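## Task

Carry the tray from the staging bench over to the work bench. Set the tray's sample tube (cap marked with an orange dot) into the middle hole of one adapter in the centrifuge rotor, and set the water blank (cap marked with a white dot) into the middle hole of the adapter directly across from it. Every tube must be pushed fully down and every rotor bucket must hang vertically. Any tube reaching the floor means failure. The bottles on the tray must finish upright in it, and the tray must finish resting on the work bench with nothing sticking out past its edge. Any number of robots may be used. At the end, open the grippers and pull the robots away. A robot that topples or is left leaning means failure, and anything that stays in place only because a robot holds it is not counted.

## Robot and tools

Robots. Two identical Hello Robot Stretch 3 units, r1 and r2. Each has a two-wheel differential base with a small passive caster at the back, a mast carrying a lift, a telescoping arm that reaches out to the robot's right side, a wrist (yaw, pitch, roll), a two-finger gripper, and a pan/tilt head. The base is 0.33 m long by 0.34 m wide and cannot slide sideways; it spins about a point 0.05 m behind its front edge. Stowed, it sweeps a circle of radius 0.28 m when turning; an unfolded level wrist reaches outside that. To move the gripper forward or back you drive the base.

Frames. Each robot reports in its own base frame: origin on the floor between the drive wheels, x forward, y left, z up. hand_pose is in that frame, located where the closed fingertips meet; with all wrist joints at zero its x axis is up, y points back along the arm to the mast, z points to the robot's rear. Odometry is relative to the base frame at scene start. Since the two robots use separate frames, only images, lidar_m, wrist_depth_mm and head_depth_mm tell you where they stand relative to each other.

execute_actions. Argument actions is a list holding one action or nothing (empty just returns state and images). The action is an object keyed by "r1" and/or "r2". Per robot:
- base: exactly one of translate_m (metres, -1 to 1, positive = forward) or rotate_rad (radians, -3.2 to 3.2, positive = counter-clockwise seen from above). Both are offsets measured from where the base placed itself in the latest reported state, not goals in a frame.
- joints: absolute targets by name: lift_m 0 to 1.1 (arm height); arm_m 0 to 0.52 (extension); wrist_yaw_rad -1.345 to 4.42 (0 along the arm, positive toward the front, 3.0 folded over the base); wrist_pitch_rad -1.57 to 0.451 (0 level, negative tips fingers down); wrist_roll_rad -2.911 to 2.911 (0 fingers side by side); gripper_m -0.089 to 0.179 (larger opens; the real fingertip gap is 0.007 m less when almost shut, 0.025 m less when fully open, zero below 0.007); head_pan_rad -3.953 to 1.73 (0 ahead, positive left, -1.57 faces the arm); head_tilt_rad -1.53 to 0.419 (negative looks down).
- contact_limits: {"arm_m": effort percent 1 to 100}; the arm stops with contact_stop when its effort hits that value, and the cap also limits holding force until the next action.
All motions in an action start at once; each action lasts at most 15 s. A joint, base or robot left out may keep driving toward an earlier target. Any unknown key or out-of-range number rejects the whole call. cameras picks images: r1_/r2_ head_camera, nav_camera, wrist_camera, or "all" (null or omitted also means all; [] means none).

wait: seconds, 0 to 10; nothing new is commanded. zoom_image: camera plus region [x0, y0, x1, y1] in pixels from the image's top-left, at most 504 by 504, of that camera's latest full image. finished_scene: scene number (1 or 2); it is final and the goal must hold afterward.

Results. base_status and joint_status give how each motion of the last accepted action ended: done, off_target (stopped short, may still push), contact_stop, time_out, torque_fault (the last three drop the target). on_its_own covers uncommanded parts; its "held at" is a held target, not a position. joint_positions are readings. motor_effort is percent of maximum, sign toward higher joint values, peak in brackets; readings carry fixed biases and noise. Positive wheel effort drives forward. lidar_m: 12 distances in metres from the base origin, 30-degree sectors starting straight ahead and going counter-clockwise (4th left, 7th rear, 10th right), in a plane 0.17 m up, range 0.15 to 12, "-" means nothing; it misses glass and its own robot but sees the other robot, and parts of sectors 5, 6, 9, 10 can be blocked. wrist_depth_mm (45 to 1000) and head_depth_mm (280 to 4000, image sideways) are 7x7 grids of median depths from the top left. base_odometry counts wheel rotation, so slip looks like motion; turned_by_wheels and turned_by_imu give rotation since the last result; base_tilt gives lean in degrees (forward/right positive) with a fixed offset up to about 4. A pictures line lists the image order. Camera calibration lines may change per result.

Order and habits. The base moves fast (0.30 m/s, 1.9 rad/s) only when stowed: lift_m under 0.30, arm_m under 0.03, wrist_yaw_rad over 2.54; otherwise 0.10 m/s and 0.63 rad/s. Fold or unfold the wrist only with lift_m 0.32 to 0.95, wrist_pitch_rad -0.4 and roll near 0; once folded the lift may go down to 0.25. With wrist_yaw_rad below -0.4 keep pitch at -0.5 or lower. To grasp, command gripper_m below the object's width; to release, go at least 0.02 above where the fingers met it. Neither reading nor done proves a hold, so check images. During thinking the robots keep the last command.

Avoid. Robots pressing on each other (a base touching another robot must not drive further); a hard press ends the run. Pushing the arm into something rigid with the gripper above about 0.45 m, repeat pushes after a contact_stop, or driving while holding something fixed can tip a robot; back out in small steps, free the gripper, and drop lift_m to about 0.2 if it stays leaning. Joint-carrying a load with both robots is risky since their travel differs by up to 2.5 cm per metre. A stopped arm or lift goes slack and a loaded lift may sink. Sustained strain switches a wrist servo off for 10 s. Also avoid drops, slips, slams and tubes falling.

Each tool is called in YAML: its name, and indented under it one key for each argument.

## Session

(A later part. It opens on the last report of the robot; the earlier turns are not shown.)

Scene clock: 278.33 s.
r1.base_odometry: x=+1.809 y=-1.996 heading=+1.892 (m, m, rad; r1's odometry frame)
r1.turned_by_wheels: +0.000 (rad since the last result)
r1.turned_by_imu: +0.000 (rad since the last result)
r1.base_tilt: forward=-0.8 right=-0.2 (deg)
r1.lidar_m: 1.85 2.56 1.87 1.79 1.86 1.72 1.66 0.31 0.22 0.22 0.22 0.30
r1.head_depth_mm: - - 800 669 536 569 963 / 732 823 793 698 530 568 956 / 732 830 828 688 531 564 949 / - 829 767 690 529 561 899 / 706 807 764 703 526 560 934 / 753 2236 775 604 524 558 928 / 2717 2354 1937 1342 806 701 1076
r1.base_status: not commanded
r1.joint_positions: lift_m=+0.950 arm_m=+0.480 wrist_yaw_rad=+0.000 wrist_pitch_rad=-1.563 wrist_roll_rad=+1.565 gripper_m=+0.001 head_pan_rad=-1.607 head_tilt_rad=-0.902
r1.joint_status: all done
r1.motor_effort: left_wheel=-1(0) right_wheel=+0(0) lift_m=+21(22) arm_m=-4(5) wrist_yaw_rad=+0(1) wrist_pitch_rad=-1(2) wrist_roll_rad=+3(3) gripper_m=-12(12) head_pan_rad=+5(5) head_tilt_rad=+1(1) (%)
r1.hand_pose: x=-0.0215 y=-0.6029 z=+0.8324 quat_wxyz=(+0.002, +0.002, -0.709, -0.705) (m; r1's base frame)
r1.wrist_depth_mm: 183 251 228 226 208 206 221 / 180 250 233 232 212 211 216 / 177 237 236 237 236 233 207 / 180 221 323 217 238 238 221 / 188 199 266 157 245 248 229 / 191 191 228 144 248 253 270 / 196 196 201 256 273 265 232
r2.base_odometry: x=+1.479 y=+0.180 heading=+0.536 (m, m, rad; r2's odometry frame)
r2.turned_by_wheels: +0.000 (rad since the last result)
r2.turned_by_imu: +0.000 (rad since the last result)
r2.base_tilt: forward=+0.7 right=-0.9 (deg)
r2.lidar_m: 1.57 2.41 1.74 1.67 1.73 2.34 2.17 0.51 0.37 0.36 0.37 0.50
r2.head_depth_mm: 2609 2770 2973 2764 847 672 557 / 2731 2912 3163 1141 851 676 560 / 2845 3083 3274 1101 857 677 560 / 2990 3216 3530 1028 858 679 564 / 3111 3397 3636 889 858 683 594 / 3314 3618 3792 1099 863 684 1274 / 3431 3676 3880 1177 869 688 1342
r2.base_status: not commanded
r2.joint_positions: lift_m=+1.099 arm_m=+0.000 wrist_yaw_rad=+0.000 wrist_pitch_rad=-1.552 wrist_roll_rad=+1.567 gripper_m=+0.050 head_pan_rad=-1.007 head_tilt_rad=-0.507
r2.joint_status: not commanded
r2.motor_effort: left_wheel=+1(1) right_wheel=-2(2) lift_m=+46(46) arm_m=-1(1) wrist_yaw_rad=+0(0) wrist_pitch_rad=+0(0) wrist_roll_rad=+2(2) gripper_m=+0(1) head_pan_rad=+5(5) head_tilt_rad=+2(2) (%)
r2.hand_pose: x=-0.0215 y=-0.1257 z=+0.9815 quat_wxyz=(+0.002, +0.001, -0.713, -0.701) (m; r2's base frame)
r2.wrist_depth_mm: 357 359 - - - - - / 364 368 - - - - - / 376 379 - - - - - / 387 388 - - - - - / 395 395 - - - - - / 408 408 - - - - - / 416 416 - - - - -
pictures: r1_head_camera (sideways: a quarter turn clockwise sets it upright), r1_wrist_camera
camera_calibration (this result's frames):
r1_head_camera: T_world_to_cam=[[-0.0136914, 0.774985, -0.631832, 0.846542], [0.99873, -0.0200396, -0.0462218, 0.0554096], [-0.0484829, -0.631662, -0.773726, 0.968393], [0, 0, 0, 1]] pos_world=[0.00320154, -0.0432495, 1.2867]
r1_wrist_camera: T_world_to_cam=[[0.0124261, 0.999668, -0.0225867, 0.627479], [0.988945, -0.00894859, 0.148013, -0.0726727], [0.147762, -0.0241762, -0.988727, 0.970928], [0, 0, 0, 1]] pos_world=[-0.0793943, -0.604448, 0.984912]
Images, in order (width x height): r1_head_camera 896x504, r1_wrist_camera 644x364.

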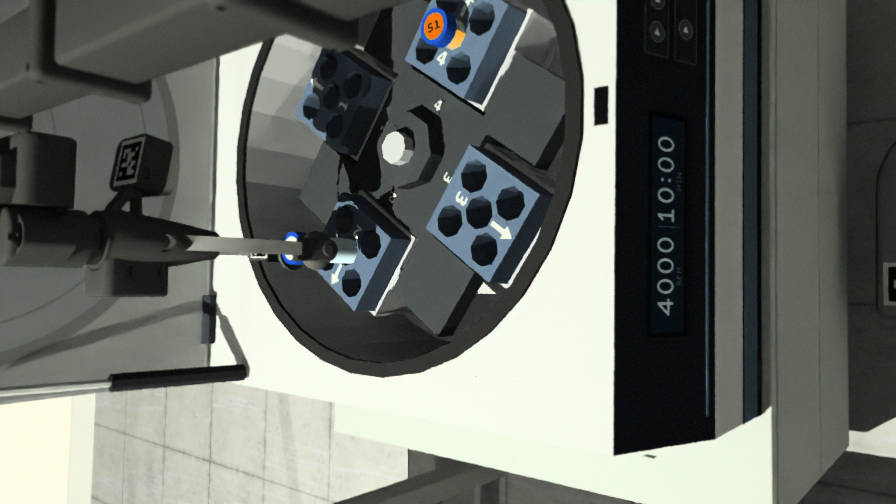

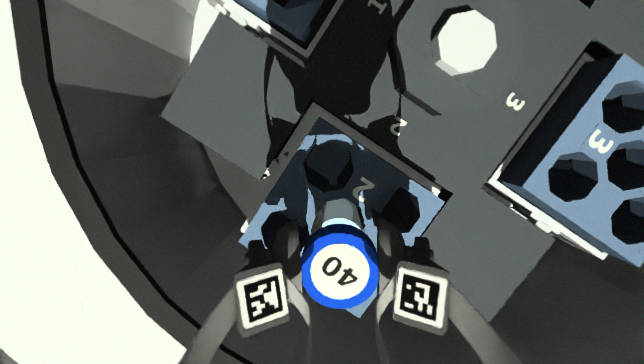

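execute_actions:
  actions:
    - {"r1":{"joints":{"lift_m":0.915}}}
  cameras: []

execute_actions:
  actions:
    - {"r1":{"joints":{"gripper_m":0.06}}}
  cameras: ["r1_wrist_camera"]

execute_actions:
  actions:
    - {"r1":{"joints":{"lift_m":0.96}}}
  cameras: []

execute_actions:
  actions:
    - {"r1":{"joints":{"gripper_m":0.0}}}
  cameras: []

execute_actions:
  actions:
    - {"r1":{"joints":{"lift_m":0.942}}}
  cameras: ["r1_wrist_camera"]

Scene clock: 281.03 s.
r1.base_odometry: x=+1.809 y=-1.996 heading=+1.892 (m, m, rad; r1's odometry frame)
r1.turned_by_wheels: +0.000 (rad since the last result)
r1.turned_by_imu: +0.000 (rad since the last result)
r1.base_tilt: forward=-0.8 right=-0.3 (deg)
r1.lidar_m: 1.84 2.56 1.86 1.79 1.86 1.73 1.66 0.31 0.22 0.22 0.22 0.30
r1.head_depth_mm: 698 - - 658 530 570 963 / - 818 793 699 531 567 956 / - 818 823 689 530 565 947 / 695 - 786 691 529 561 894 / 707 809 762 703 526 560 938 / 753 2243 777 605 524 557 932 / 2752 2384 1930 1335 806 701 1074
r1.base_status: not commanded
r1.joint_positions: lift_m=+0.915 arm_m=+0.480 wrist_yaw_rad=+0.000 wrist_pitch_rad=-1.563 wrist_roll_rad=+1.565 gripper_m=+0.001 head_pan_rad=-1.607 head_tilt_rad=-0.902
r1.joint_status: all done
r1.motor_effort: left_wheel=-1(0) right_wheel=+1(1) lift_m=+21(21) arm_m=-5(5) wrist_yaw_rad=+0(1) wrist_pitch_rad=-1(1) wrist_roll_rad=+3(3) gripper_m=-12(13) head_pan_rad=+5(5) head_tilt_rad=+1(1) (%)
r1.hand_pose: x=-0.0215 y=-0.6029 z=+0.7974 quat_wxyz=(+0.002, +0.002, -0.709, -0.705) (m; r1's base frame)
r1.wrist_depth_mm: 182 245 194 193 174 160 189 / 180 207 197 199 195 177 194 / 174 213 204 199 199 199 181 / 165 223 298 181 203 204 185 / 154 199 248 157 193 209 197 / 150 176 223 144 195 215 257 / 158 158 201 231 266 241 233
r2.base_odometry: x=+1.479 y=+0.180 heading=+0.536 (m, m, rad; r2's odometry frame)
r2.turned_by_wheels: +0.000 (rad since the last result)
r2.turned_by_imu: +0.000 (rad since the last result)
r2.base_tilt: forward=+0.6 right=-0.8 (deg)
r2.lidar_m: 1.57 2.41 1.75 1.68 1.73 2.34 2.17 0.51 0.37 0.36 0.37 0.50
r2.head_depth_mm: 2655 2777 3013 2731 848 674 557 / 2725 2927 3132 1144 851 676 560 / 2858 3076 3351 1106 853 678 564 / 2977 3220 3497 1026 856 680 562 / 3114 3392 3660 890 861 683 595 / 3281 3618 3860 1098 864 686 1275 / 3451 3740 3852 1185 867 687 1337
r2.base_status: not commanded
r2.joint_positions: lift_m=+1.099 arm_m=+0.000 wrist_yaw_rad=+0.000 wrist_pitch_rad=-1.552 wrist_roll_rad=+1.567 gripper_m=+0.050 head_pan_rad=-1.007 head_tilt_rad=-0.507
r2.joint_status: not commanded
r2.motor_effort: left_wheel=+1(1) right_wheel=-2(2) lift_m=+47(46) arm_m=-1(1) wrist_yaw_rad=+0(0) wrist_pitch_rad=+0(0) wrist_roll_rad=+2(2) gripper_m=+0(0) head_pan_rad=+5(5) head_tilt_rad=+2(1) (%)
r2.hand_pose: x=-0.0215 y=-0.1257 z=+0.9815 quat_wxyz=(+0.002, +0.001, -0.713, -0.701) (m; r2's base frame)
r2.wrist_depth_mm: 356 361 - - - - - / 366 368 - - - - - / 373 379 - - - - - / 388 385 - - - - - / 396 397 - - - - - / 407 409 - - - - - / 421 418 - - - - -
pictures: none
No camera images: the call's "cameras" was empty. Leave "cameras" out to get every camera's image.

Scene clock: 282.10 s.
r1.base_odometry: x=+1.809 y=-1.996 heading=+1.892 (m, m, rad; r1's odometry frame)
r1.turned_by_wheels: +0.000 (rad since the last result)
r1.turned_by_imu: +0.000 (rad since the last result)
r1.base_tilt: forward=-0.8 right=-0.3 (deg)
r1.lidar_m: 1.85 2.56 1.86 1.79 1.86 1.73 1.66 0.31 0.22 0.22 0.22 0.30
r1.head_depth_mm: 697 - - 659 530 570 962 / - 819 792 699 530 568 959 / - 819 823 686 531 565 949 / 694 - 780 691 529 562 893 / 708 807 762 704 526 560 939 / 755 2237 775 605 523 557 931 / 2717 2346 1936 1350 805 701 1073
r1.base_status: not commanded
r1.joint_positions: lift_m=+0.915 arm_m=+0.480 wrist_yaw_rad=+0.000 wrist_pitch_rad=-1.563 wrist_roll_rad=+1.565 gripper_m=+0.060 head_pan_rad=-1.607 head_tilt_rad=-0.902
r1.joint_status: all done
r1.motor_effort: left_wheel=+0(1) right_wheel=+0(0) lift_m=+21(20) arm_m=-5(5) wrist_yaw_rad=-1(0) wrist_pitch_rad=-2(2) wrist_roll_rad=+3(3) gripper_m=+1(81) head_pan_rad=+4(5) head_tilt_rad=+1(0) (%)
r1.hand_pose: x=-0.0215 y=-0.6029 z=+0.7974 quat_wxyz=(+0.002, +0.002, -0.709, -0.705) (m; r1's base frame)
r1.wrist_depth_mm: 183 245 195 194 176 160 189 / 180 206 197 199 194 177 194 / 175 211 203 201 199 199 181 / 165 220 299 182 206 204 186 / 154 200 263 164 185 209 195 / 150 177 224 189 188 214 256 / 158 154 202 235 270 253 234
r2.base_odometry: x=+1.479 y=+0.180 heading=+0.536 (m, m, rad; r2's odometry frame)
r2.turned_by_wheels: +0.000 (rad since the last result)
r2.turned_by_imu: +0.000 (rad since the last result)
r2.base_tilt: forward=+0.7 right=-0.9 (deg)
r2.lidar_m: 1.57 2.42 1.75 1.67 1.73 2.35 2.16 0.51 0.37 0.36 0.37 0.50
r2.head_depth_mm: 2623 2750 2990 2761 846 676 559 / 2727 2907 3167 1149 852 675 559 / 2854 3078 3305 1100 856 677 561 / 2983 3227 3460 1022 857 681 562 / 3167 3397 3573 889 860 682 592 / 3354 3544 3797 1098 865 683 1274 / 3477 3635 3875 1177 867 686 1341
r2.base_status: not commanded
r2.joint_positions: lift_m=+1.099 arm_m=+0.000 wrist_yaw_rad=+0.000 wrist_pitch_rad=-1.552 wrist_roll_rad=+1.567 gripper_m=+0.050 head_pan_rad=-1.007 head_tilt_rad=-0.507
r2.joint_status: not commanded
r2.motor_effort: left_wheel=+2(1) right_wheel=-2(2) lift_m=+47(46) arm_m=-1(2) wrist_yaw_rad=+0(1) wrist_pitch_rad=+0(0) wrist_roll_rad=+2(2) gripper_m=+0(0) head_pan_rad=+5(4) head_tilt_rad=+1(2) (%)
r2.hand_pose: x=-0.0215 y=-0.1257 z=+0.9815 quat_wxyz=(+0.002, +0.001, -0.713, -0.701) (m; r2's base frame)
r2.wrist_depth_mm: 355 359 - - - - - / 366 368 - - - - - / 374 375 - - - - - / 389 387 - - - - - / 397 395 - - - - - / 406 411 - - - - - / 418 419 - - - - -
pictures: r1_wrist_camera
camera_calibration (this result's frames):
r1_wrist_camera: T_world_to_cam=[[0.0124271, 0.999668, -0.0225867, 0.626687], [0.988945, -0.00894951, 0.148013, -0.0674929], [0.147762, -0.0241764, -0.988727, 0.936324], [0, 0, 0, 1]] pos_world=[-0.0793943, -0.604446, 0.949913]
Images, in order (width x height): r1_wrist_camera 644x364.

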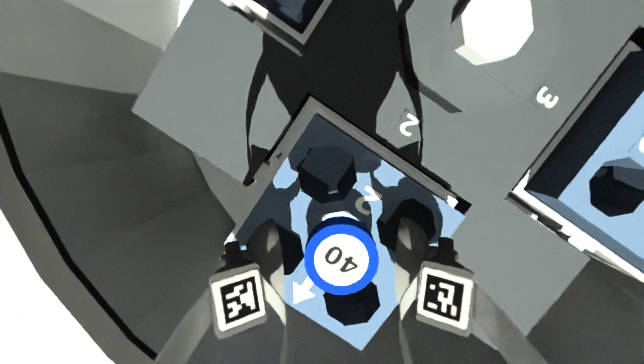

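Scene clock: 283.33 s.
r1.base_odometry: x=+1.809 y=-1.996 heading=+1.892 (m, m, rad; r1's odometry frame)
r1.turned_by_wheels: +0.000 (rad since the last result)
r1.turned_by_imu: +0.000 (rad since the last result)
r1.base_tilt: forward=-0.7 right=-0.3 (deg)
r1.lidar_m: 1.85 2.56 1.86 1.79 1.86 1.73 1.66 0.31 0.22 0.22 0.22 0.30
r1.head_depth_mm: - 831 809 665 537 570 962 / 724 818 793 698 531 568 958 / 723 827 827 686 531 565 949 / - 828 763 692 529 563 896 / 704 808 764 704 527 560 938 / 753 2234 777 605 523 557 932 / 2757 2365 1932 1340 808 700 1074
r1.base_status: not commanded
r1.joint_positions: lift_m=+0.960 arm_m=+0.480 wrist_yaw_rad=+0.000 wrist_pitch_rad=-1.563 wrist_roll_rad=+1.565 gripper_m=+0.060 head_pan_rad=-1.607 head_tilt_rad=-0.902
r1.joint_status: all done
r1.motor_effort: left_wheel=+0(1) right_wheel=+0(0) lift_m=+25(24) arm_m=-5(5) wrist_yaw_rad=+0(0) wrist_pitch_rad=-2(1) wrist_roll_rad=+3(3) gripper_m=+0(0) head_pan_rad=+5(5) head_tilt_rad=+0(0) (%)
r1.hand_pose: x=-0.0215 y=-0.6029 z=+0.8422 quat_wxyz=(+0.002, +0.002, -0.709, -0.705) (m; r1's base frame)
r1.wrist_depth_mm: 181 248 240 235 213 215 233 / 185 250 242 240 222 236 232 / 186 240 245 245 244 241 217 / 193 222 322 224 246 249 226 / 197 199 270 202 251 255 230 / 201 201 224 258 334 296 269 / 205 206 207 254 269 260 234
r2.base_odometry: x=+1.479 y=+0.180 heading=+0.536 (m, m, rad; r2's odometry frame)
r2.turned_by_wheels: +0.000 (rad since the last result)
r2.turned_by_imu: +0.000 (rad since the last result)
r2.base_tilt: forward=+0.6 right=-0.8 (deg)
r2.lidar_m: 1.57 2.41 1.74 1.67 1.73 2.34 2.17 0.51 0.37 0.36 0.37 0.50
r2.head_depth_mm: 2624 2801 2983 2744 847 673 560 / 2739 2899 3126 1153 850 677 560 / 2883 3037 3322 1101 853 679 561 / 2999 3222 3475 1024 857 679 562 / 3113 3405 3619 887 860 683 594 / 3327 3600 3830 1097 865 683 1279 / 3461 3692 3848 1171 869 684 1340
r2.base_status: not commanded
r2.joint_positions: lift_m=+1.099 arm_m=+0.000 wrist_yaw_rad=+0.000 wrist_pitch_rad=-1.552 wrist_roll_rad=+1.567 gripper_m=+0.050 head_pan_rad=-1.007 head_tilt_rad=-0.507
r2.joint_status: not commanded
r2.motor_effort: left_wheel=+1(1) right_wheel=-2(2) lift_m=+46(46) arm_m=-1(1) wrist_yaw_rad=-1(1) wrist_pitch_rad=+0(0) wrist_roll_rad=+2(2) gripper_m=+1(0) head_pan_rad=+5(5) head_tilt_rad=+2(2) (%)
r2.hand_pose: x=-0.0215 y=-0.1257 z=+0.9815 quat_wxyz=(+0.002, +0.001, -0.713, -0.701) (m; r2's base frame)
r2.wrist_depth_mm: 357 361 - - - - - / 365 370 - - - - - / 377 376 - - - - - / 385 386 - - - - - / 394 396 - - - - - / 405 408 - - - - - / 419 416 - - - - -
pictures: none
No camera images: the call's "cameras" was empty. Leave "cameras" out to get every camera's image.

Scene clock: 284.43 s.
r1.base_odometry: x=+1.809 y=-1.996 heading=+1.892 (m, m, rad; r1's odometry frame)
r1.turned_by_wheels: +0.000 (rad since the last result)
r1.turned_by_imu: +0.000 (rad since the last result)
r1.base_tilt: forward=-0.7 right=-0.2 (deg)
r1.lidar_m: 1.85 2.55 1.86 1.79 1.86 1.72 1.66 0.31 0.22 0.22 0.22 0.30
r1.head_depth_mm: - 832 805 666 538 569 962 / 725 816 793 699 530 566 960 / 723 828 827 688 531 565 953 / - 828 772 690 529 562 896 / 707 808 763 704 527 560 938 / 754 2218 776 606 525 558 928 / 2720 2373 1939 1348 804 703 1078
r1.base_status: not commanded
r1.joint_positions: lift_m=+0.960 arm_m=+0.480 wrist_yaw_rad=+0.000 wrist_pitch_rad=-1.563 wrist_roll_rad=+1.565 gripper_m=+0.000 head_pan_rad=-1.607 head_tilt_rad=-0.902
r1.joint_status: all done
r1.motor_effort: left_wheel=-1(1) right_wheel=+0(0) lift_m=+25(26) arm_m=-4(5) wrist_yaw_rad=+0(0) wrist_pitch_rad=-2(2) wrist_roll_rad=+3(3) gripper_m=-1(79) head_pan_rad=+5(5) head_tilt_rad=+1(0) (%)
r1.hand_pose: x=-0.0215 y=-0.6029 z=+0.8422 quat_wxyz=(+0.002, +0.002, -0.709, -0.705) (m; r1's base frame)
r1.wrist_depth_mm: 182 249 238 236 216 217 230 / 184 251 243 242 220 235 233 / 184 239 247 241 244 242 218 / 192 221 323 226 247 248 226 / 198 199 268 228 255 255 230 / 203 201 238 - 262 283 270 / 206 207 207 248 270 267 234
r2.base_odometry: x=+1.479 y=+0.180 heading=+0.536 (m, m, rad; r2's odometry frame)
r2.turned_by_wheels: +0.000 (rad since the last result)
r2.turned_by_imu: +0.000 (rad since the last result)
r2.base_tilt: forward=+0.8 right=-0.9 (deg)
r2.lidar_m: 1.57 2.41 1.74 1.67 1.73 2.34 2.16 0.51 0.37 0.36 0.37 0.50
r2.head_depth_mm: 2585 2797 3019 2750 849 674 559 / 2710 2933 3186 1140 850 677 560 / 2822 3060 3268 1101 856 678 561 / 2985 3184 3494 1025 859 685 564 / 3106 3369 3578 888 861 683 594 / 3344 3579 3856 1099 865 684 1270 / 3445 3734 3820 1181 869 690 1337
r2.base_status: not commanded
r2.joint_positions: lift_m=+1.099 arm_m=+0.000 wrist_yaw_rad=+0.000 wrist_pitch_rad=-1.552 wrist_roll_rad=+1.567 gripper_m=+0.050 head_pan_rad=-1.007 head_tilt_rad=-0.507
r2.joint_status: not commanded
r2.motor_effort: left_wheel=+1(2) right_wheel=-2(2) lift_m=+47(46) arm_m=-1(2) wrist_yaw_rad=+0(0) wrist_pitch_rad=+0(0) wrist_roll_rad=+2(2) gripper_m=+1(0) head_pan_rad=+4(5) head_tilt_rad=+2(2) (%)
r2.hand_pose: x=-0.0215 y=-0.1257 z=+0.9815 quat_wxyz=(+0.002, +0.001, -0.713, -0.701) (m; r2's base frame)
r2.wrist_depth_mm: 356 360 - - - - - / 363 367 - - - - - / 374 376 - - - - - / 382 387 - - - - - / 396 394 - - - - - / 408 407 - - - - - / 419 416 - - - - -
pictures: none
No camera images: the call's "cameras" was empty. Leave "cameras" out to get every camera's image.

Scene clock: 285.33 s.
r1.base_odometry: x=+1.809 y=-1.996 heading=+1.892 (m, m, rad; r1's odometry frame)
r1.turned_by_wheels: +0.000 (rad since the last result)
r1.turned_by_imu: +0.000 (rad since the last result)
r1.base_tilt: forward=-0.7 right=-0.3 (deg)
r1.lidar_m: 1.84 2.56 1.86 1.79 1.86 1.72 1.66 0.31 0.22 0.22 0.22 0.30
r1.head_depth_mm: - - 804 658 538 570 961 / 740 830 792 698 531 565 956 / 740 829 825 686 531 565 948 / - 830 768 691 529 563 896 / 706 808 763 701 526 561 935 / 753 2227 777 605 524 558 931 / 2715 2378 1930 1349 807 700 1076
r1.base_status: not commanded
r1.joint_positions: lift_m=+0.942 arm_m=+0.480 wrist_yaw_rad=+0.000 wrist_pitch_rad=-1.563 wrist_roll_rad=+1.565 gripper_m=+0.000 head_pan_rad=-1.607 head_tilt_rad=-0.902
r1.joint_status: all done
r1.motor_effort: left_wheel=-1(1) right_wheel=-1(0) lift_m=+21(25) arm_m=-5(5) wrist_yaw_rad=+0(0) wrist_pitch_rad=-1(1) wrist_roll_rad=+3(3) gripper_m=-3(2) head_pan_rad=+5(5) head_tilt_rad=+1(1) (%)
r1.hand_pose: x=-0.0215 y=-0.6029 z=+0.8244 quat_wxyz=(+0.002, +0.002, -0.709, -0.705) (m; r1's base frame)
r1.wrist_depth_mm: 181 248 220 219 200 197 214 / 181 233 226 222 204 203 214 / 174 230 230 228 227 226 202 / 172 221 314 210 230 232 212 / 177 200 258 210 237 239 220 / 183 184 236 - 246 244 270 / 188 186 197 250 269 258 233
r2.base_odometry: x=+1.479 y=+0.180 heading=+0.536 (m, m, rad; r2's odometry frame)
r2.turned_by_wheels: +0.000 (rad since the last result)
r2.turned_by_imu: +0.000 (rad since the last result)
r2.base_tilt: forward=+0.6 right=-0.9 (deg)
r2.lidar_m: 1.56 2.41 1.74 1.67 1.73 2.35 2.17 0.51 0.37 0.36 0.37 0.50
r2.head_depth_mm: 2591 2789 2980 2744 846 673 558 / 2746 2951 3175 1148 851 676 561 / 2857 3067 3291 1101 855 679 562 / 2986 3218 3479 1021 858 680 564 / 3106 3405 3649 891 859 683 595 / 3313 3620 3769 1103 866 684 1270 / 3468 3749 3825 1179 866 689 1338
r2.base_status: not commanded
r2.joint_positions: lift_m=+1.099 arm_m=+0.000 wrist_yaw_rad=+0.000 wrist_pitch_rad=-1.552 wrist_roll_rad=+1.567 gripper_m=+0.050 head_pan_rad=-1.007 head_tilt_rad=-0.507
r2.joint_status: not commanded
r2.motor_effort: left_wheel=+1(1) right_wheel=-2(2) lift_m=+46(46) arm_m=-1(1) wrist_yaw_rad=+0(0) wrist_pitch_rad=+0(0) wrist_roll_rad=+2(2) gripper_m=+1(0) head_pan_rad=+5(4) head_tilt_rad=+3(2) (%)
r2.hand_pose: x=-0.0215 y=-0.1257 z=+0.9815 quat_wxyz=(+0.002, +0.001, -0.713, -0.701) (m; r2's base frame)
r2.wrist_depth_mm: 357 361 - - - - - / 364 366 - - - - - / 376 376 - - - - - / 383 385 - - - - - / 395 396 - - - - - / 409 407 - - - - - / 421 416 - - - - -
pictures: r1_wrist_camera
camera_calibration (this result's frames):
r1_wrist_camera: T_world_to_cam=[[0.012427, 0.999668, -0.0225867, 0.627296], [0.988945, -0.00894949, 0.148013, -0.0714892], [0.147762, -0.0241764, -0.988727, 0.963019], [0, 0, 0, 1]] pos_world=[-0.0793943, -0.604445, 0.976913]
Images, in order (width x height): r1_wrist_camera 644x364.

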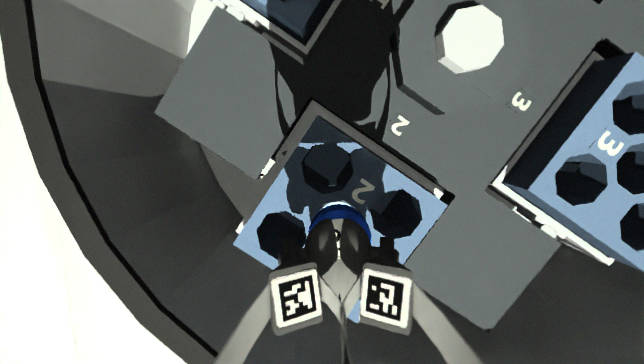

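Same drop depth as the first tube. Withdraw and check.

execute_actions:
  actions:
    - {"r1":{"joints":{"lift_m":1.05}}}
  cameras: []

execute_actions:
  actions:
    - {"r1":{"base":{"translate_m":0.45},"joints":{"arm_m":0.0,"head_pan_rad":-1.9,"head_tilt_rad":-0.7}},"r2":{"base":{"translate_m":-0.1}}}
  cameras: ["r1_nav_camera","r1_head_camera","r2_nav_camera"]

Scene clock: 288.43 s.
r1.base_odometry: x=+1.809 y=-1.996 heading=+1.892 (m, m, rad; r1's odometry frame)
r1.turned_by_wheels: +0.000 (rad since the last result)
r1.turned_by_imu: +0.000 (rad since the last result)
r1.base_tilt: forward=-0.7 right=-0.3 (deg)
r1.lidar_m: 1.85 2.55 1.86 1.79 1.86 1.73 1.66 0.31 0.22 0.22 0.22 0.30
r1.head_depth_mm: 711 829 804 666 537 569 963 / 718 818 794 699 530 566 957 / 724 819 826 687 531 565 949 / 738 806 780 689 528 563 896 / 707 807 763 704 527 560 936 / 754 2244 774 604 524 557 928 / 2705 2361 1941 1343 807 701 1075
r1.base_status: not commanded
r1.joint_positions: lift_m=+1.050 arm_m=+0.480 wrist_yaw_rad=+0.000 wrist_pitch_rad=-1.563 wrist_roll_rad=+1.565 gripper_m=+0.000 head_pan_rad=-1.607 head_tilt_rad=-0.902
r1.joint_status: all done
r1.motor_effort: left_wheel=+0(1) right_wheel=+1(0) lift_m=+26(28) arm_m=-4(4) wrist_yaw_rad=+0(1) wrist_pitch_rad=-1(1) wrist_roll_rad=+3(3) gripper_m=-3(1) head_pan_rad=+5(4) head_tilt_rad=+1(1) (%)
r1.hand_pose: x=-0.0215 y=-0.6029 z=+0.9322 quat_wxyz=(+0.002, +0.002, -0.709, -0.705) (m; r1's base frame)
r1.wrist_depth_mm: 255 263 337 300 312 317 320 / 256 270 350 329 308 324 324 / 255 278 339 337 333 314 330 / 250 286 371 316 339 323 314 / 250 291 305 321 347 381 306 / 250 296 297 - 371 323 289 / 250 304 301 298 303 298 298
r2.base_odometry: x=+1.479 y=+0.180 heading=+0.536 (m, m, rad; r2's odometry frame)
r2.turned_by_wheels: +0.000 (rad since the last result)
r2.turned_by_imu: +0.000 (rad since the last result)
r2.base_tilt: forward=+0.6 right=-0.8 (deg)
r2.lidar_m: 1.57 2.41 1.74 1.68 1.73 2.34 2.17 0.51 0.37 0.36 0.37 0.50
r2.head_depth_mm: 2584 2798 2941 2729 850 674 558 / 2740 2933 3186 1151 849 677 560 / 2853 3057 3300 1099 856 677 561 / 2961 3250 3519 1028 857 678 564 / 3148 3361 3590 888 858 682 594 / 3261 3577 3834 1097 865 687 1273 / 3449 3772 3812 1181 867 686 1336
r2.base_status: not commanded
r2.joint_positions: lift_m=+1.099 arm_m=+0.000 wrist_yaw_rad=+0.000 wrist_pitch_rad=-1.552 wrist_roll_rad=+1.567 gripper_m=+0.050 head_pan_rad=-1.007 head_tilt_rad=-0.507
r2.joint_status: not commanded
r2.motor_effort: left_wheel=+2(2) right_wheel=-2(2) lift_m=+46(46) arm_m=-1(1) wrist_yaw_rad=-1(0) wrist_pitch_rad=+0(0) wrist_roll_rad=+2(2) gripper_m=+0(1) head_pan_rad=+4(4) head_tilt_rad=+2(2) (%)
r2.hand_pose: x=-0.0215 y=-0.1257 z=+0.9815 quat_wxyz=(+0.002, +0.001, -0.713, -0.701) (m; r2's base frame)
r2.wrist_depth_mm: 356 361 - - - - - / 366 370 - - - - - / 376 378 - - - - - / 384 386 - - - - - / 398 397 - - - - - / 408 405 - - - - - / 419 418 - - - - -
pictures: none
No camera images: the call's "cameras" was empty. Leave "cameras" out to get every camera's image.

Scene clock: 293.90 s.
r1.base_odometry: x=+1.667 y=-1.569 heading=+1.892 (m, m, rad; r1's odometry frame)
r1.turned_by_wheels: +0.000 (rad since the last result)
r1.turned_by_imu: +0.002 (rad since the last result)
r1.base_tilt: forward=-0.7 right=-0.3 (deg)
r1.lidar_m: 1.40 2.56 1.86 1.80 1.86 2.19 0.85 0.30 0.30 0.24 0.93 1.27
r1.head_depth_mm: - - - - - - 686 / - - - - - - 683 / - - - - - - 742 / - - - - - - 976 / 2670 - - - - - - / 2621 2799 - - - - - / 2541 2691 - - - - -
r1.base_status: done
r1.joint_positions: lift_m=+1.050 arm_m=+0.000 wrist_yaw_rad=+0.000 wrist_pitch_rad=-1.563 wrist_roll_rad=+1.565 gripper_m=+0.000 head_pan_rad=-1.893 head_tilt_rad=-0.705
r1.joint_status: all done
r1.motor_effort: left_wheel=-2(2) right_wheel=+1(5) lift_m=+26(26) arm_m=-5(7) wrist_yaw_rad=+0(0) wrist_pitch_rad=-1(2) wrist_roll_rad=+3(3) gripper_m=-1(2) head_pan_rad=-5(36) head_tilt_rad=+2(15) (%)
r1.hand_pose: x=-0.0215 y=-0.1229 z=+0.9322 quat_wxyz=(+0.003, +0.002, -0.709, -0.705) (m; r1's base frame)
r1.wrist_depth_mm: 511 515 507 - - - - / 720 732 775 - - - - / - - - - - - - / 328 329 327 - - - - / 340 337 340 - - - - / 347 350 349 - - - - / 361 355 353 - - - -
r2.base_odometry: x=+1.393 y=+0.129 heading=+0.536 (m, m, rad; r2's odometry frame)
r2.turned_by_wheels: +0.000 (rad since the last result)
r2.turned_by_imu: +0.000 (rad since the last result)
r2.base_tilt: forward=+0.6 right=-0.7 (deg)
r2.lidar_m: 1.57 2.42 1.74 1.67 1.73 2.35 2.07 2.27 0.37 0.36 0.37 0.50
r2.head_depth_mm: 2574 2818 2989 2727 849 673 559 / 2749 2900 3139 1150 852 678 561 / 2864 3016 3287 1154 854 677 562 / 2981 3212 3494 1105 857 680 563 / 3125 3364 3624 1011 859 680 594 / 3189 3504 3770 1092 867 684 1270 / 3427 1505 - 1115 868 686 1337
r2.base_status: done
r2.joint_positions: lift_m=+1.099 arm_m=+0.000 wrist_yaw_rad=+0.000 wrist_pitch_rad=-1.552 wrist_roll_rad=+1.567 gripper_m=+0.050 head_pan_rad=-1.007 head_tilt_rad=-0.507
r2.joint_status: not commanded
r2.motor_effort: left_wheel=+1(3) right_wheel=-2(8) lift_m=+46(46) arm_m=-1(1) wrist_yaw_rad=+0(0) wrist_pitch_rad=+0(0) wrist_roll_rad=+2(2) gripper_m=+1(1) head_pan_rad=+5(5) head_tilt_rad=+2(2) (%)
r2.hand_pose: x=-0.0215 y=-0.1257 z=+0.9815 quat_wxyz=(+0.002, +0.001, -0.713, -0.701) (m; r2's base frame)
r2.wrist_depth_mm: 356 359 - - - - - / 365 367 - - - - - / 374 377 - - - - - / 384 388 - - - - - / 397 395 - - - - - / 405 409 - - - - - / 422 415 - - - - -
pictures: r1_head_camera (sideways: a quarter turn clockwise sets it upright), r1_nav_camera (sideways: a quarter turn counterclockwise sets it upright), r2_nav_camera (sideways: a quarter turn counterclockwise sets it upright)
camera_calibration (this result's frames):
r1_head_camera: T_world_to_cam=[[0.161507, 0.615296, -0.771574, 1.02758], [0.949498, -0.310007, -0.0484667, 0.0586447], [-0.269015, -0.724781, -0.63429, 0.78839], [0, 0, 0, 1]] pos_world=[-0.00955626, -0.0426779, 1.29577]
r1_nav_camera: T_world_to_cam=[[-0.216665, -0.606267, 0.765177, -0.954259], [-0.953131, 0.300919, -0.031461, 0.0987567], [-0.211183, -0.736131, -0.64305, 0.79884], [0, 0, 0, 1]] pos_world=[0.0560744, -0.0202025, 1.24698]
r2_nav_camera: T_world_to_cam=[[0.260926, -0.372449, 0.890617, -1.12176], [-0.824026, -0.566534, 0.00449689, 0.0506061], [0.50289, -0.735065, -0.454732, 0.548669], [0, 0, 0, 1]] pos_world=[0.0584771, 0.0141793, 1.24833]
Images, in order (width x height): r1_head_camera 896x504, r1_nav_camera 672x504, r2_nav_camera 672x504.

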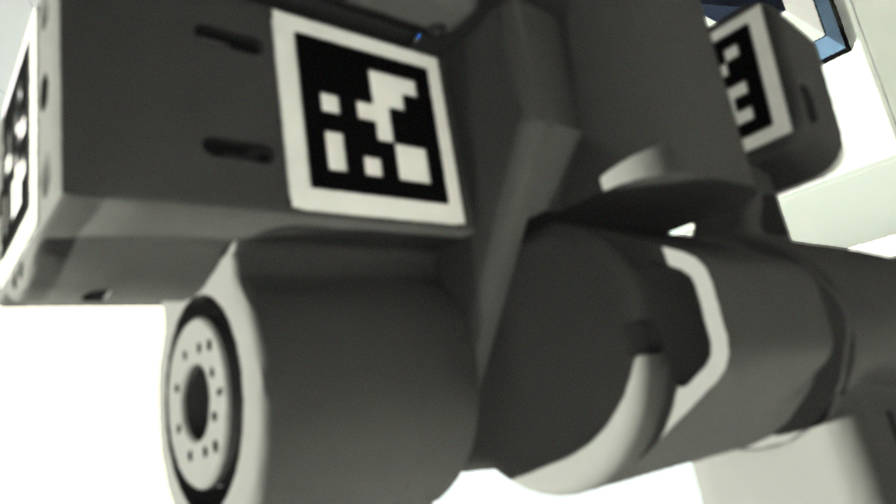

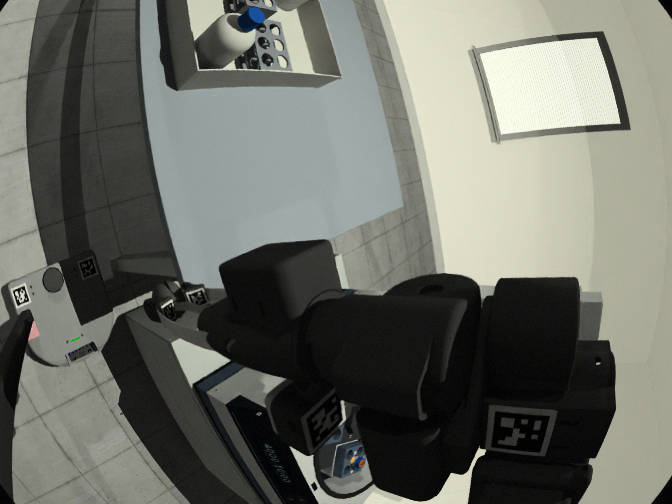

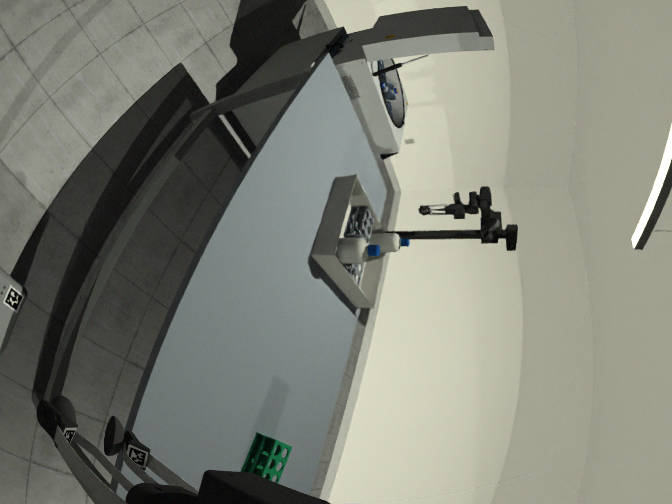

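execute_actions:
  actions:
    - {"r1":{"base":{"rotate_rad":0.25},"joints":{"head_pan_rad":-2.6,"lift_m":0.95}}}
  cameras: []

execute_actions:
  actions:
    - {"r1":{"base":{"translate_m":0.9}},"r2":{"base":{"translate_m":-0.7}}}
  cameras: ["r1_head_camera","r1_nav_camera"]

Scene clock: 297.17 s.
r1.base_odometry: x=+1.667 y=-1.569 heading=+2.142 (m, m, rad; r1's odometry frame)
r1.turned_by_wheels: +0.250 (rad since the last result)
r1.turned_by_imu: +0.251 (rad since the last result)
r1.base_tilt: forward=-0.8 right=-0.3 (deg)
r1.lidar_m: 3.72 2.09 1.80 1.79 2.06 2.11 0.44 0.30 0.24 0.90 1.03 1.39
r1.head_depth_mm: 2066 2241 2348 800 859 1172 - / 2224 2449 1048 873 706 - - / 2391 2665 1063 841 655 - - / 940 1070 1066 857 651 - - / 858 965 1029 854 - - 824 / 794 881 946 794 - - - / 737 815 881 863 - - -
r1.base_status: done
r1.joint_positions: lift_m=+0.950 arm_m=+0.000 wrist_yaw_rad=+0.000 wrist_pitch_rad=-1.563 wrist_roll_rad=+1.565 gripper_m=+0.000 head_pan_rad=-2.593 head_tilt_rad=-0.705
r1.joint_status: all done
r1.motor_effort: left_wheel=-2(6) right_wheel=+2(4) lift_m=+21(23) arm_m=-5(5) wrist_yaw_rad=+0(1) wrist_pitch_rad=-2(1) wrist_roll_rad=+3(3) gripper_m=-1(1) head_pan_rad=-5(56) head_tilt_rad=+2(2) (%)
r1.hand_pose: x=-0.0215 y=-0.1229 z=+0.8324 quat_wxyz=(+0.003, +0.002, -0.709, -0.705) (m; r1's base frame)
r1.wrist_depth_mm: 213 699 677 747 906 930 908 / 221 219 219 928 - 946 949 / 225 222 348 - - 933 930 / 233 228 971 - 986 975 - / 235 234 - - - - - / 242 240 - - - - - / 246 247 - - - - -
r2.base_odometry: x=+1.393 y=+0.129 heading=+0.536 (m, m, rad; r2's odometry frame)
r2.turned_by_wheels: +0.000 (rad since the last result)
r2.turned_by_imu: +0.000 (rad since the last result)
r2.base_tilt: forward=+0.8 right=-0.9 (deg)
r2.lidar_m: 1.58 2.41 1.74 1.67 1.73 2.34 2.07 2.26 0.37 0.36 0.37 0.50
r2.head_depth_mm: 2584 2783 2968 2711 851 673 558 / 2737 2939 3134 1148 850 678 562 / 2858 3078 3319 1150 855 676 563 / 2984 3216 3479 1104 860 680 564 / 3137 3377 3651 1007 861 683 595 / 3215 3495 3523 1093 864 684 1269 / 3465 1554 - 1115 864 687 1340
r2.base_status: not commanded
r2.joint_positions: lift_m=+1.099 arm_m=+0.000 wrist_yaw_rad=+0.000 wrist_pitch_rad=-1.552 wrist_roll_rad=+1.567 gripper_m=+0.050 head_pan_rad=-1.007 head_tilt_rad=-0.507
r2.joint_status: not commanded
r2.motor_effort: left_wheel=+1(1) right_wheel=-2(2) lift_m=+46(46) arm_m=-1(2) wrist_yaw_rad=+0(0) wrist_pitch_rad=+0(0) wrist_roll_rad=+2(2) gripper_m=+2(0) head_pan_rad=+4(5) head_tilt_rad=+2(2) (%)
r2.hand_pose: x=-0.0215 y=-0.1257 z=+0.9815 quat_wxyz=(+0.002, +0.001, -0.713, -0.701) (m; r2's base frame)
r2.wrist_depth_mm: 358 359 - - - - - / 367 368 - - - - - / 374 378 - - - - - / 387 385 - - - - - / 393 397 - - - - - / 406 408 - - - - - / 421 419 - - - - -
pictures: none
No camera images: the call's "cameras" was empty. Leave "cameras" out to get every camera's image.

Scene clock: 307.33 s.
r1.base_odometry: x=+1.180 y=-0.812 heading=+2.141 (m, m, rad; r1's odometry frame)
r1.turned_by_wheels: +0.000 (rad since the last result)
r1.turned_by_imu: +0.005 (rad since the last result)
r1.base_tilt: forward=-0.7 right=-0.3 (deg)
r1.lidar_m: 3.18 1.83 1.57 1.58 1.81 2.99 1.01 1.03 1.12 1.12 0.69 2.33
r1.head_depth_mm: 1664 1594 1336 1375 1616 1505 - / 1468 1480 1105 1247 1545 - - / 1391 1509 1095 933 1725 - - / 3844 3831 836 825 1753 - - / 3607 3786 955 773 - - 1152 / 3368 3516 1029 840 - - - / 3128 3292 971 802 - - -
r1.base_status: done
r1.joint_positions: lift_m=+0.950 arm_m=+0.000 wrist_yaw_rad=+0.000 wrist_pitch_rad=-1.563 wrist_roll_rad=+1.565 gripper_m=+0.000 head_pan_rad=-2.593 head_tilt_rad=-0.705
r1.joint_status: not commanded
r1.motor_effort: left_wheel=-1(3) right_wheel=+1(4) lift_m=+21(21) arm_m=-6(6) wrist_yaw_rad=-1(0) wrist_pitch_rad=-1(2) wrist_roll_rad=+3(3) gripper_m=-2(2) head_pan_rad=-5(5) head_tilt_rad=+2(1) (%)
r1.hand_pose: x=-0.0215 y=-0.1229 z=+0.8324 quat_wxyz=(+0.003, +0.002, -0.709, -0.705) (m; r1's base frame)
r1.wrist_depth_mm: 928 945 919 916 932 890 881 / 960 975 952 944 - 903 949 / 973 986 947 - - 947 931 / - - - - 991 981 973 / - - - - - - - / - - - - - - - / - - - - - - -
r2.base_odometry: x=+0.791 y=-0.228 heading=+0.536 (m, m, rad; r2's odometry frame)
r2.turned_by_wheels: +0.000 (rad since the last result)
r2.turned_by_imu: -0.001 (rad since the last result)
r2.base_tilt: forward=+0.8 right=-0.9 (deg)
r2.lidar_m: 1.35 2.39 1.73 1.66 1.71 2.32 1.56 1.39 3.20 3.07 0.56 0.53
r2.head_depth_mm: 2613 2815 3018 2741 2021 1628 1341 / 2751 2902 3141 2777 2031 1635 1359 / 2860 3042 3312 1188 1856 1539 1351 / 2946 3231 3464 1157 926 1647 1356 / 3012 1697 3725 1164 863 1514 1364 / 3281 3674 3810 1163 867 707 741 / 3483 3839 - 1179 867 688 1366
r2.base_status: done
r2.joint_positions: lift_m=+1.099 arm_m=+0.000 wrist_yaw_rad=+0.000 wrist_pitch_rad=-1.552 wrist_roll_rad=+1.567 gripper_m=+0.050 head_pan_rad=-1.007 head_tilt_rad=-0.507
r2.joint_status: not commanded
r2.motor_effort: left_wheel=+1(2) right_wheel=-2(7) lift_m=+46(46) arm_m=-1(1) wrist_yaw_rad=-1(0) wrist_pitch_rad=+0(0) wrist_roll_rad=+2(2) gripper_m=+0(0) head_pan_rad=+5(5) head_tilt_rad=+2(2) (%)
r2.hand_pose: x=-0.0215 y=-0.1257 z=+0.9815 quat_wxyz=(+0.002, +0.001, -0.713, -0.701) (m; r2's base frame)
r2.wrist_depth_mm: - - - - - - - / - - - - - - - / - - - - - - - / - - - - - - - / - - - - - - - / - - - - - - - / - - - - - - -
pictures: r1_head_camera (sideways: a quarter turn clockwise sets it upright), r1_nav_camera (sideways: a quarter turn counterclockwise sets it upright)
camera_calibration (this result's frames):
r1_head_camera: T_world_to_cam=[[0.519853, 0.366631, -0.771579, 1.0254], [0.526627, -0.848713, -0.0484667, 0.0612243], [-0.672619, -0.381139, -0.634285, 0.790845], [0, 0, 0, 1]] pos_world=[-0.0333652, -0.0225616, 1.29577]
r1_nav_camera: T_world_to_cam=[[-0.556231, -0.324197, 0.765182, -0.952194], [-0.535261, 0.844101, -0.0314609, 0.0962075], [-0.635691, -0.427071, -0.643045, 0.801422], [0, 0, 0, 1]] pos_world=[0.0313143, -0.0476426, 1.24698]
Images, in order (width x height): r1_head_camera 896x504, r1_nav_camera 672x504.

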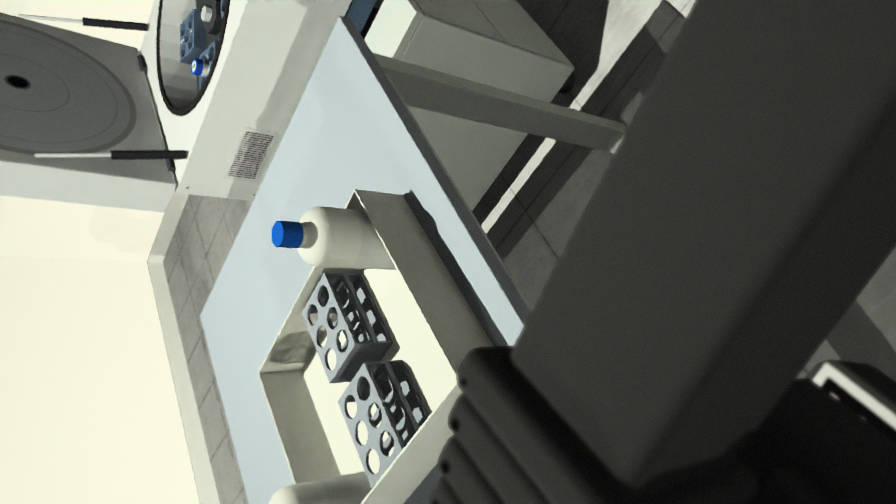

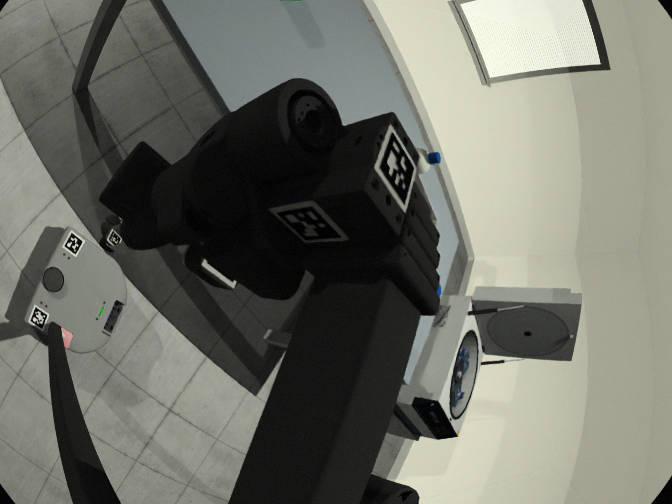

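finished_scene:
  scene: 1

The scene is finished: the task was done.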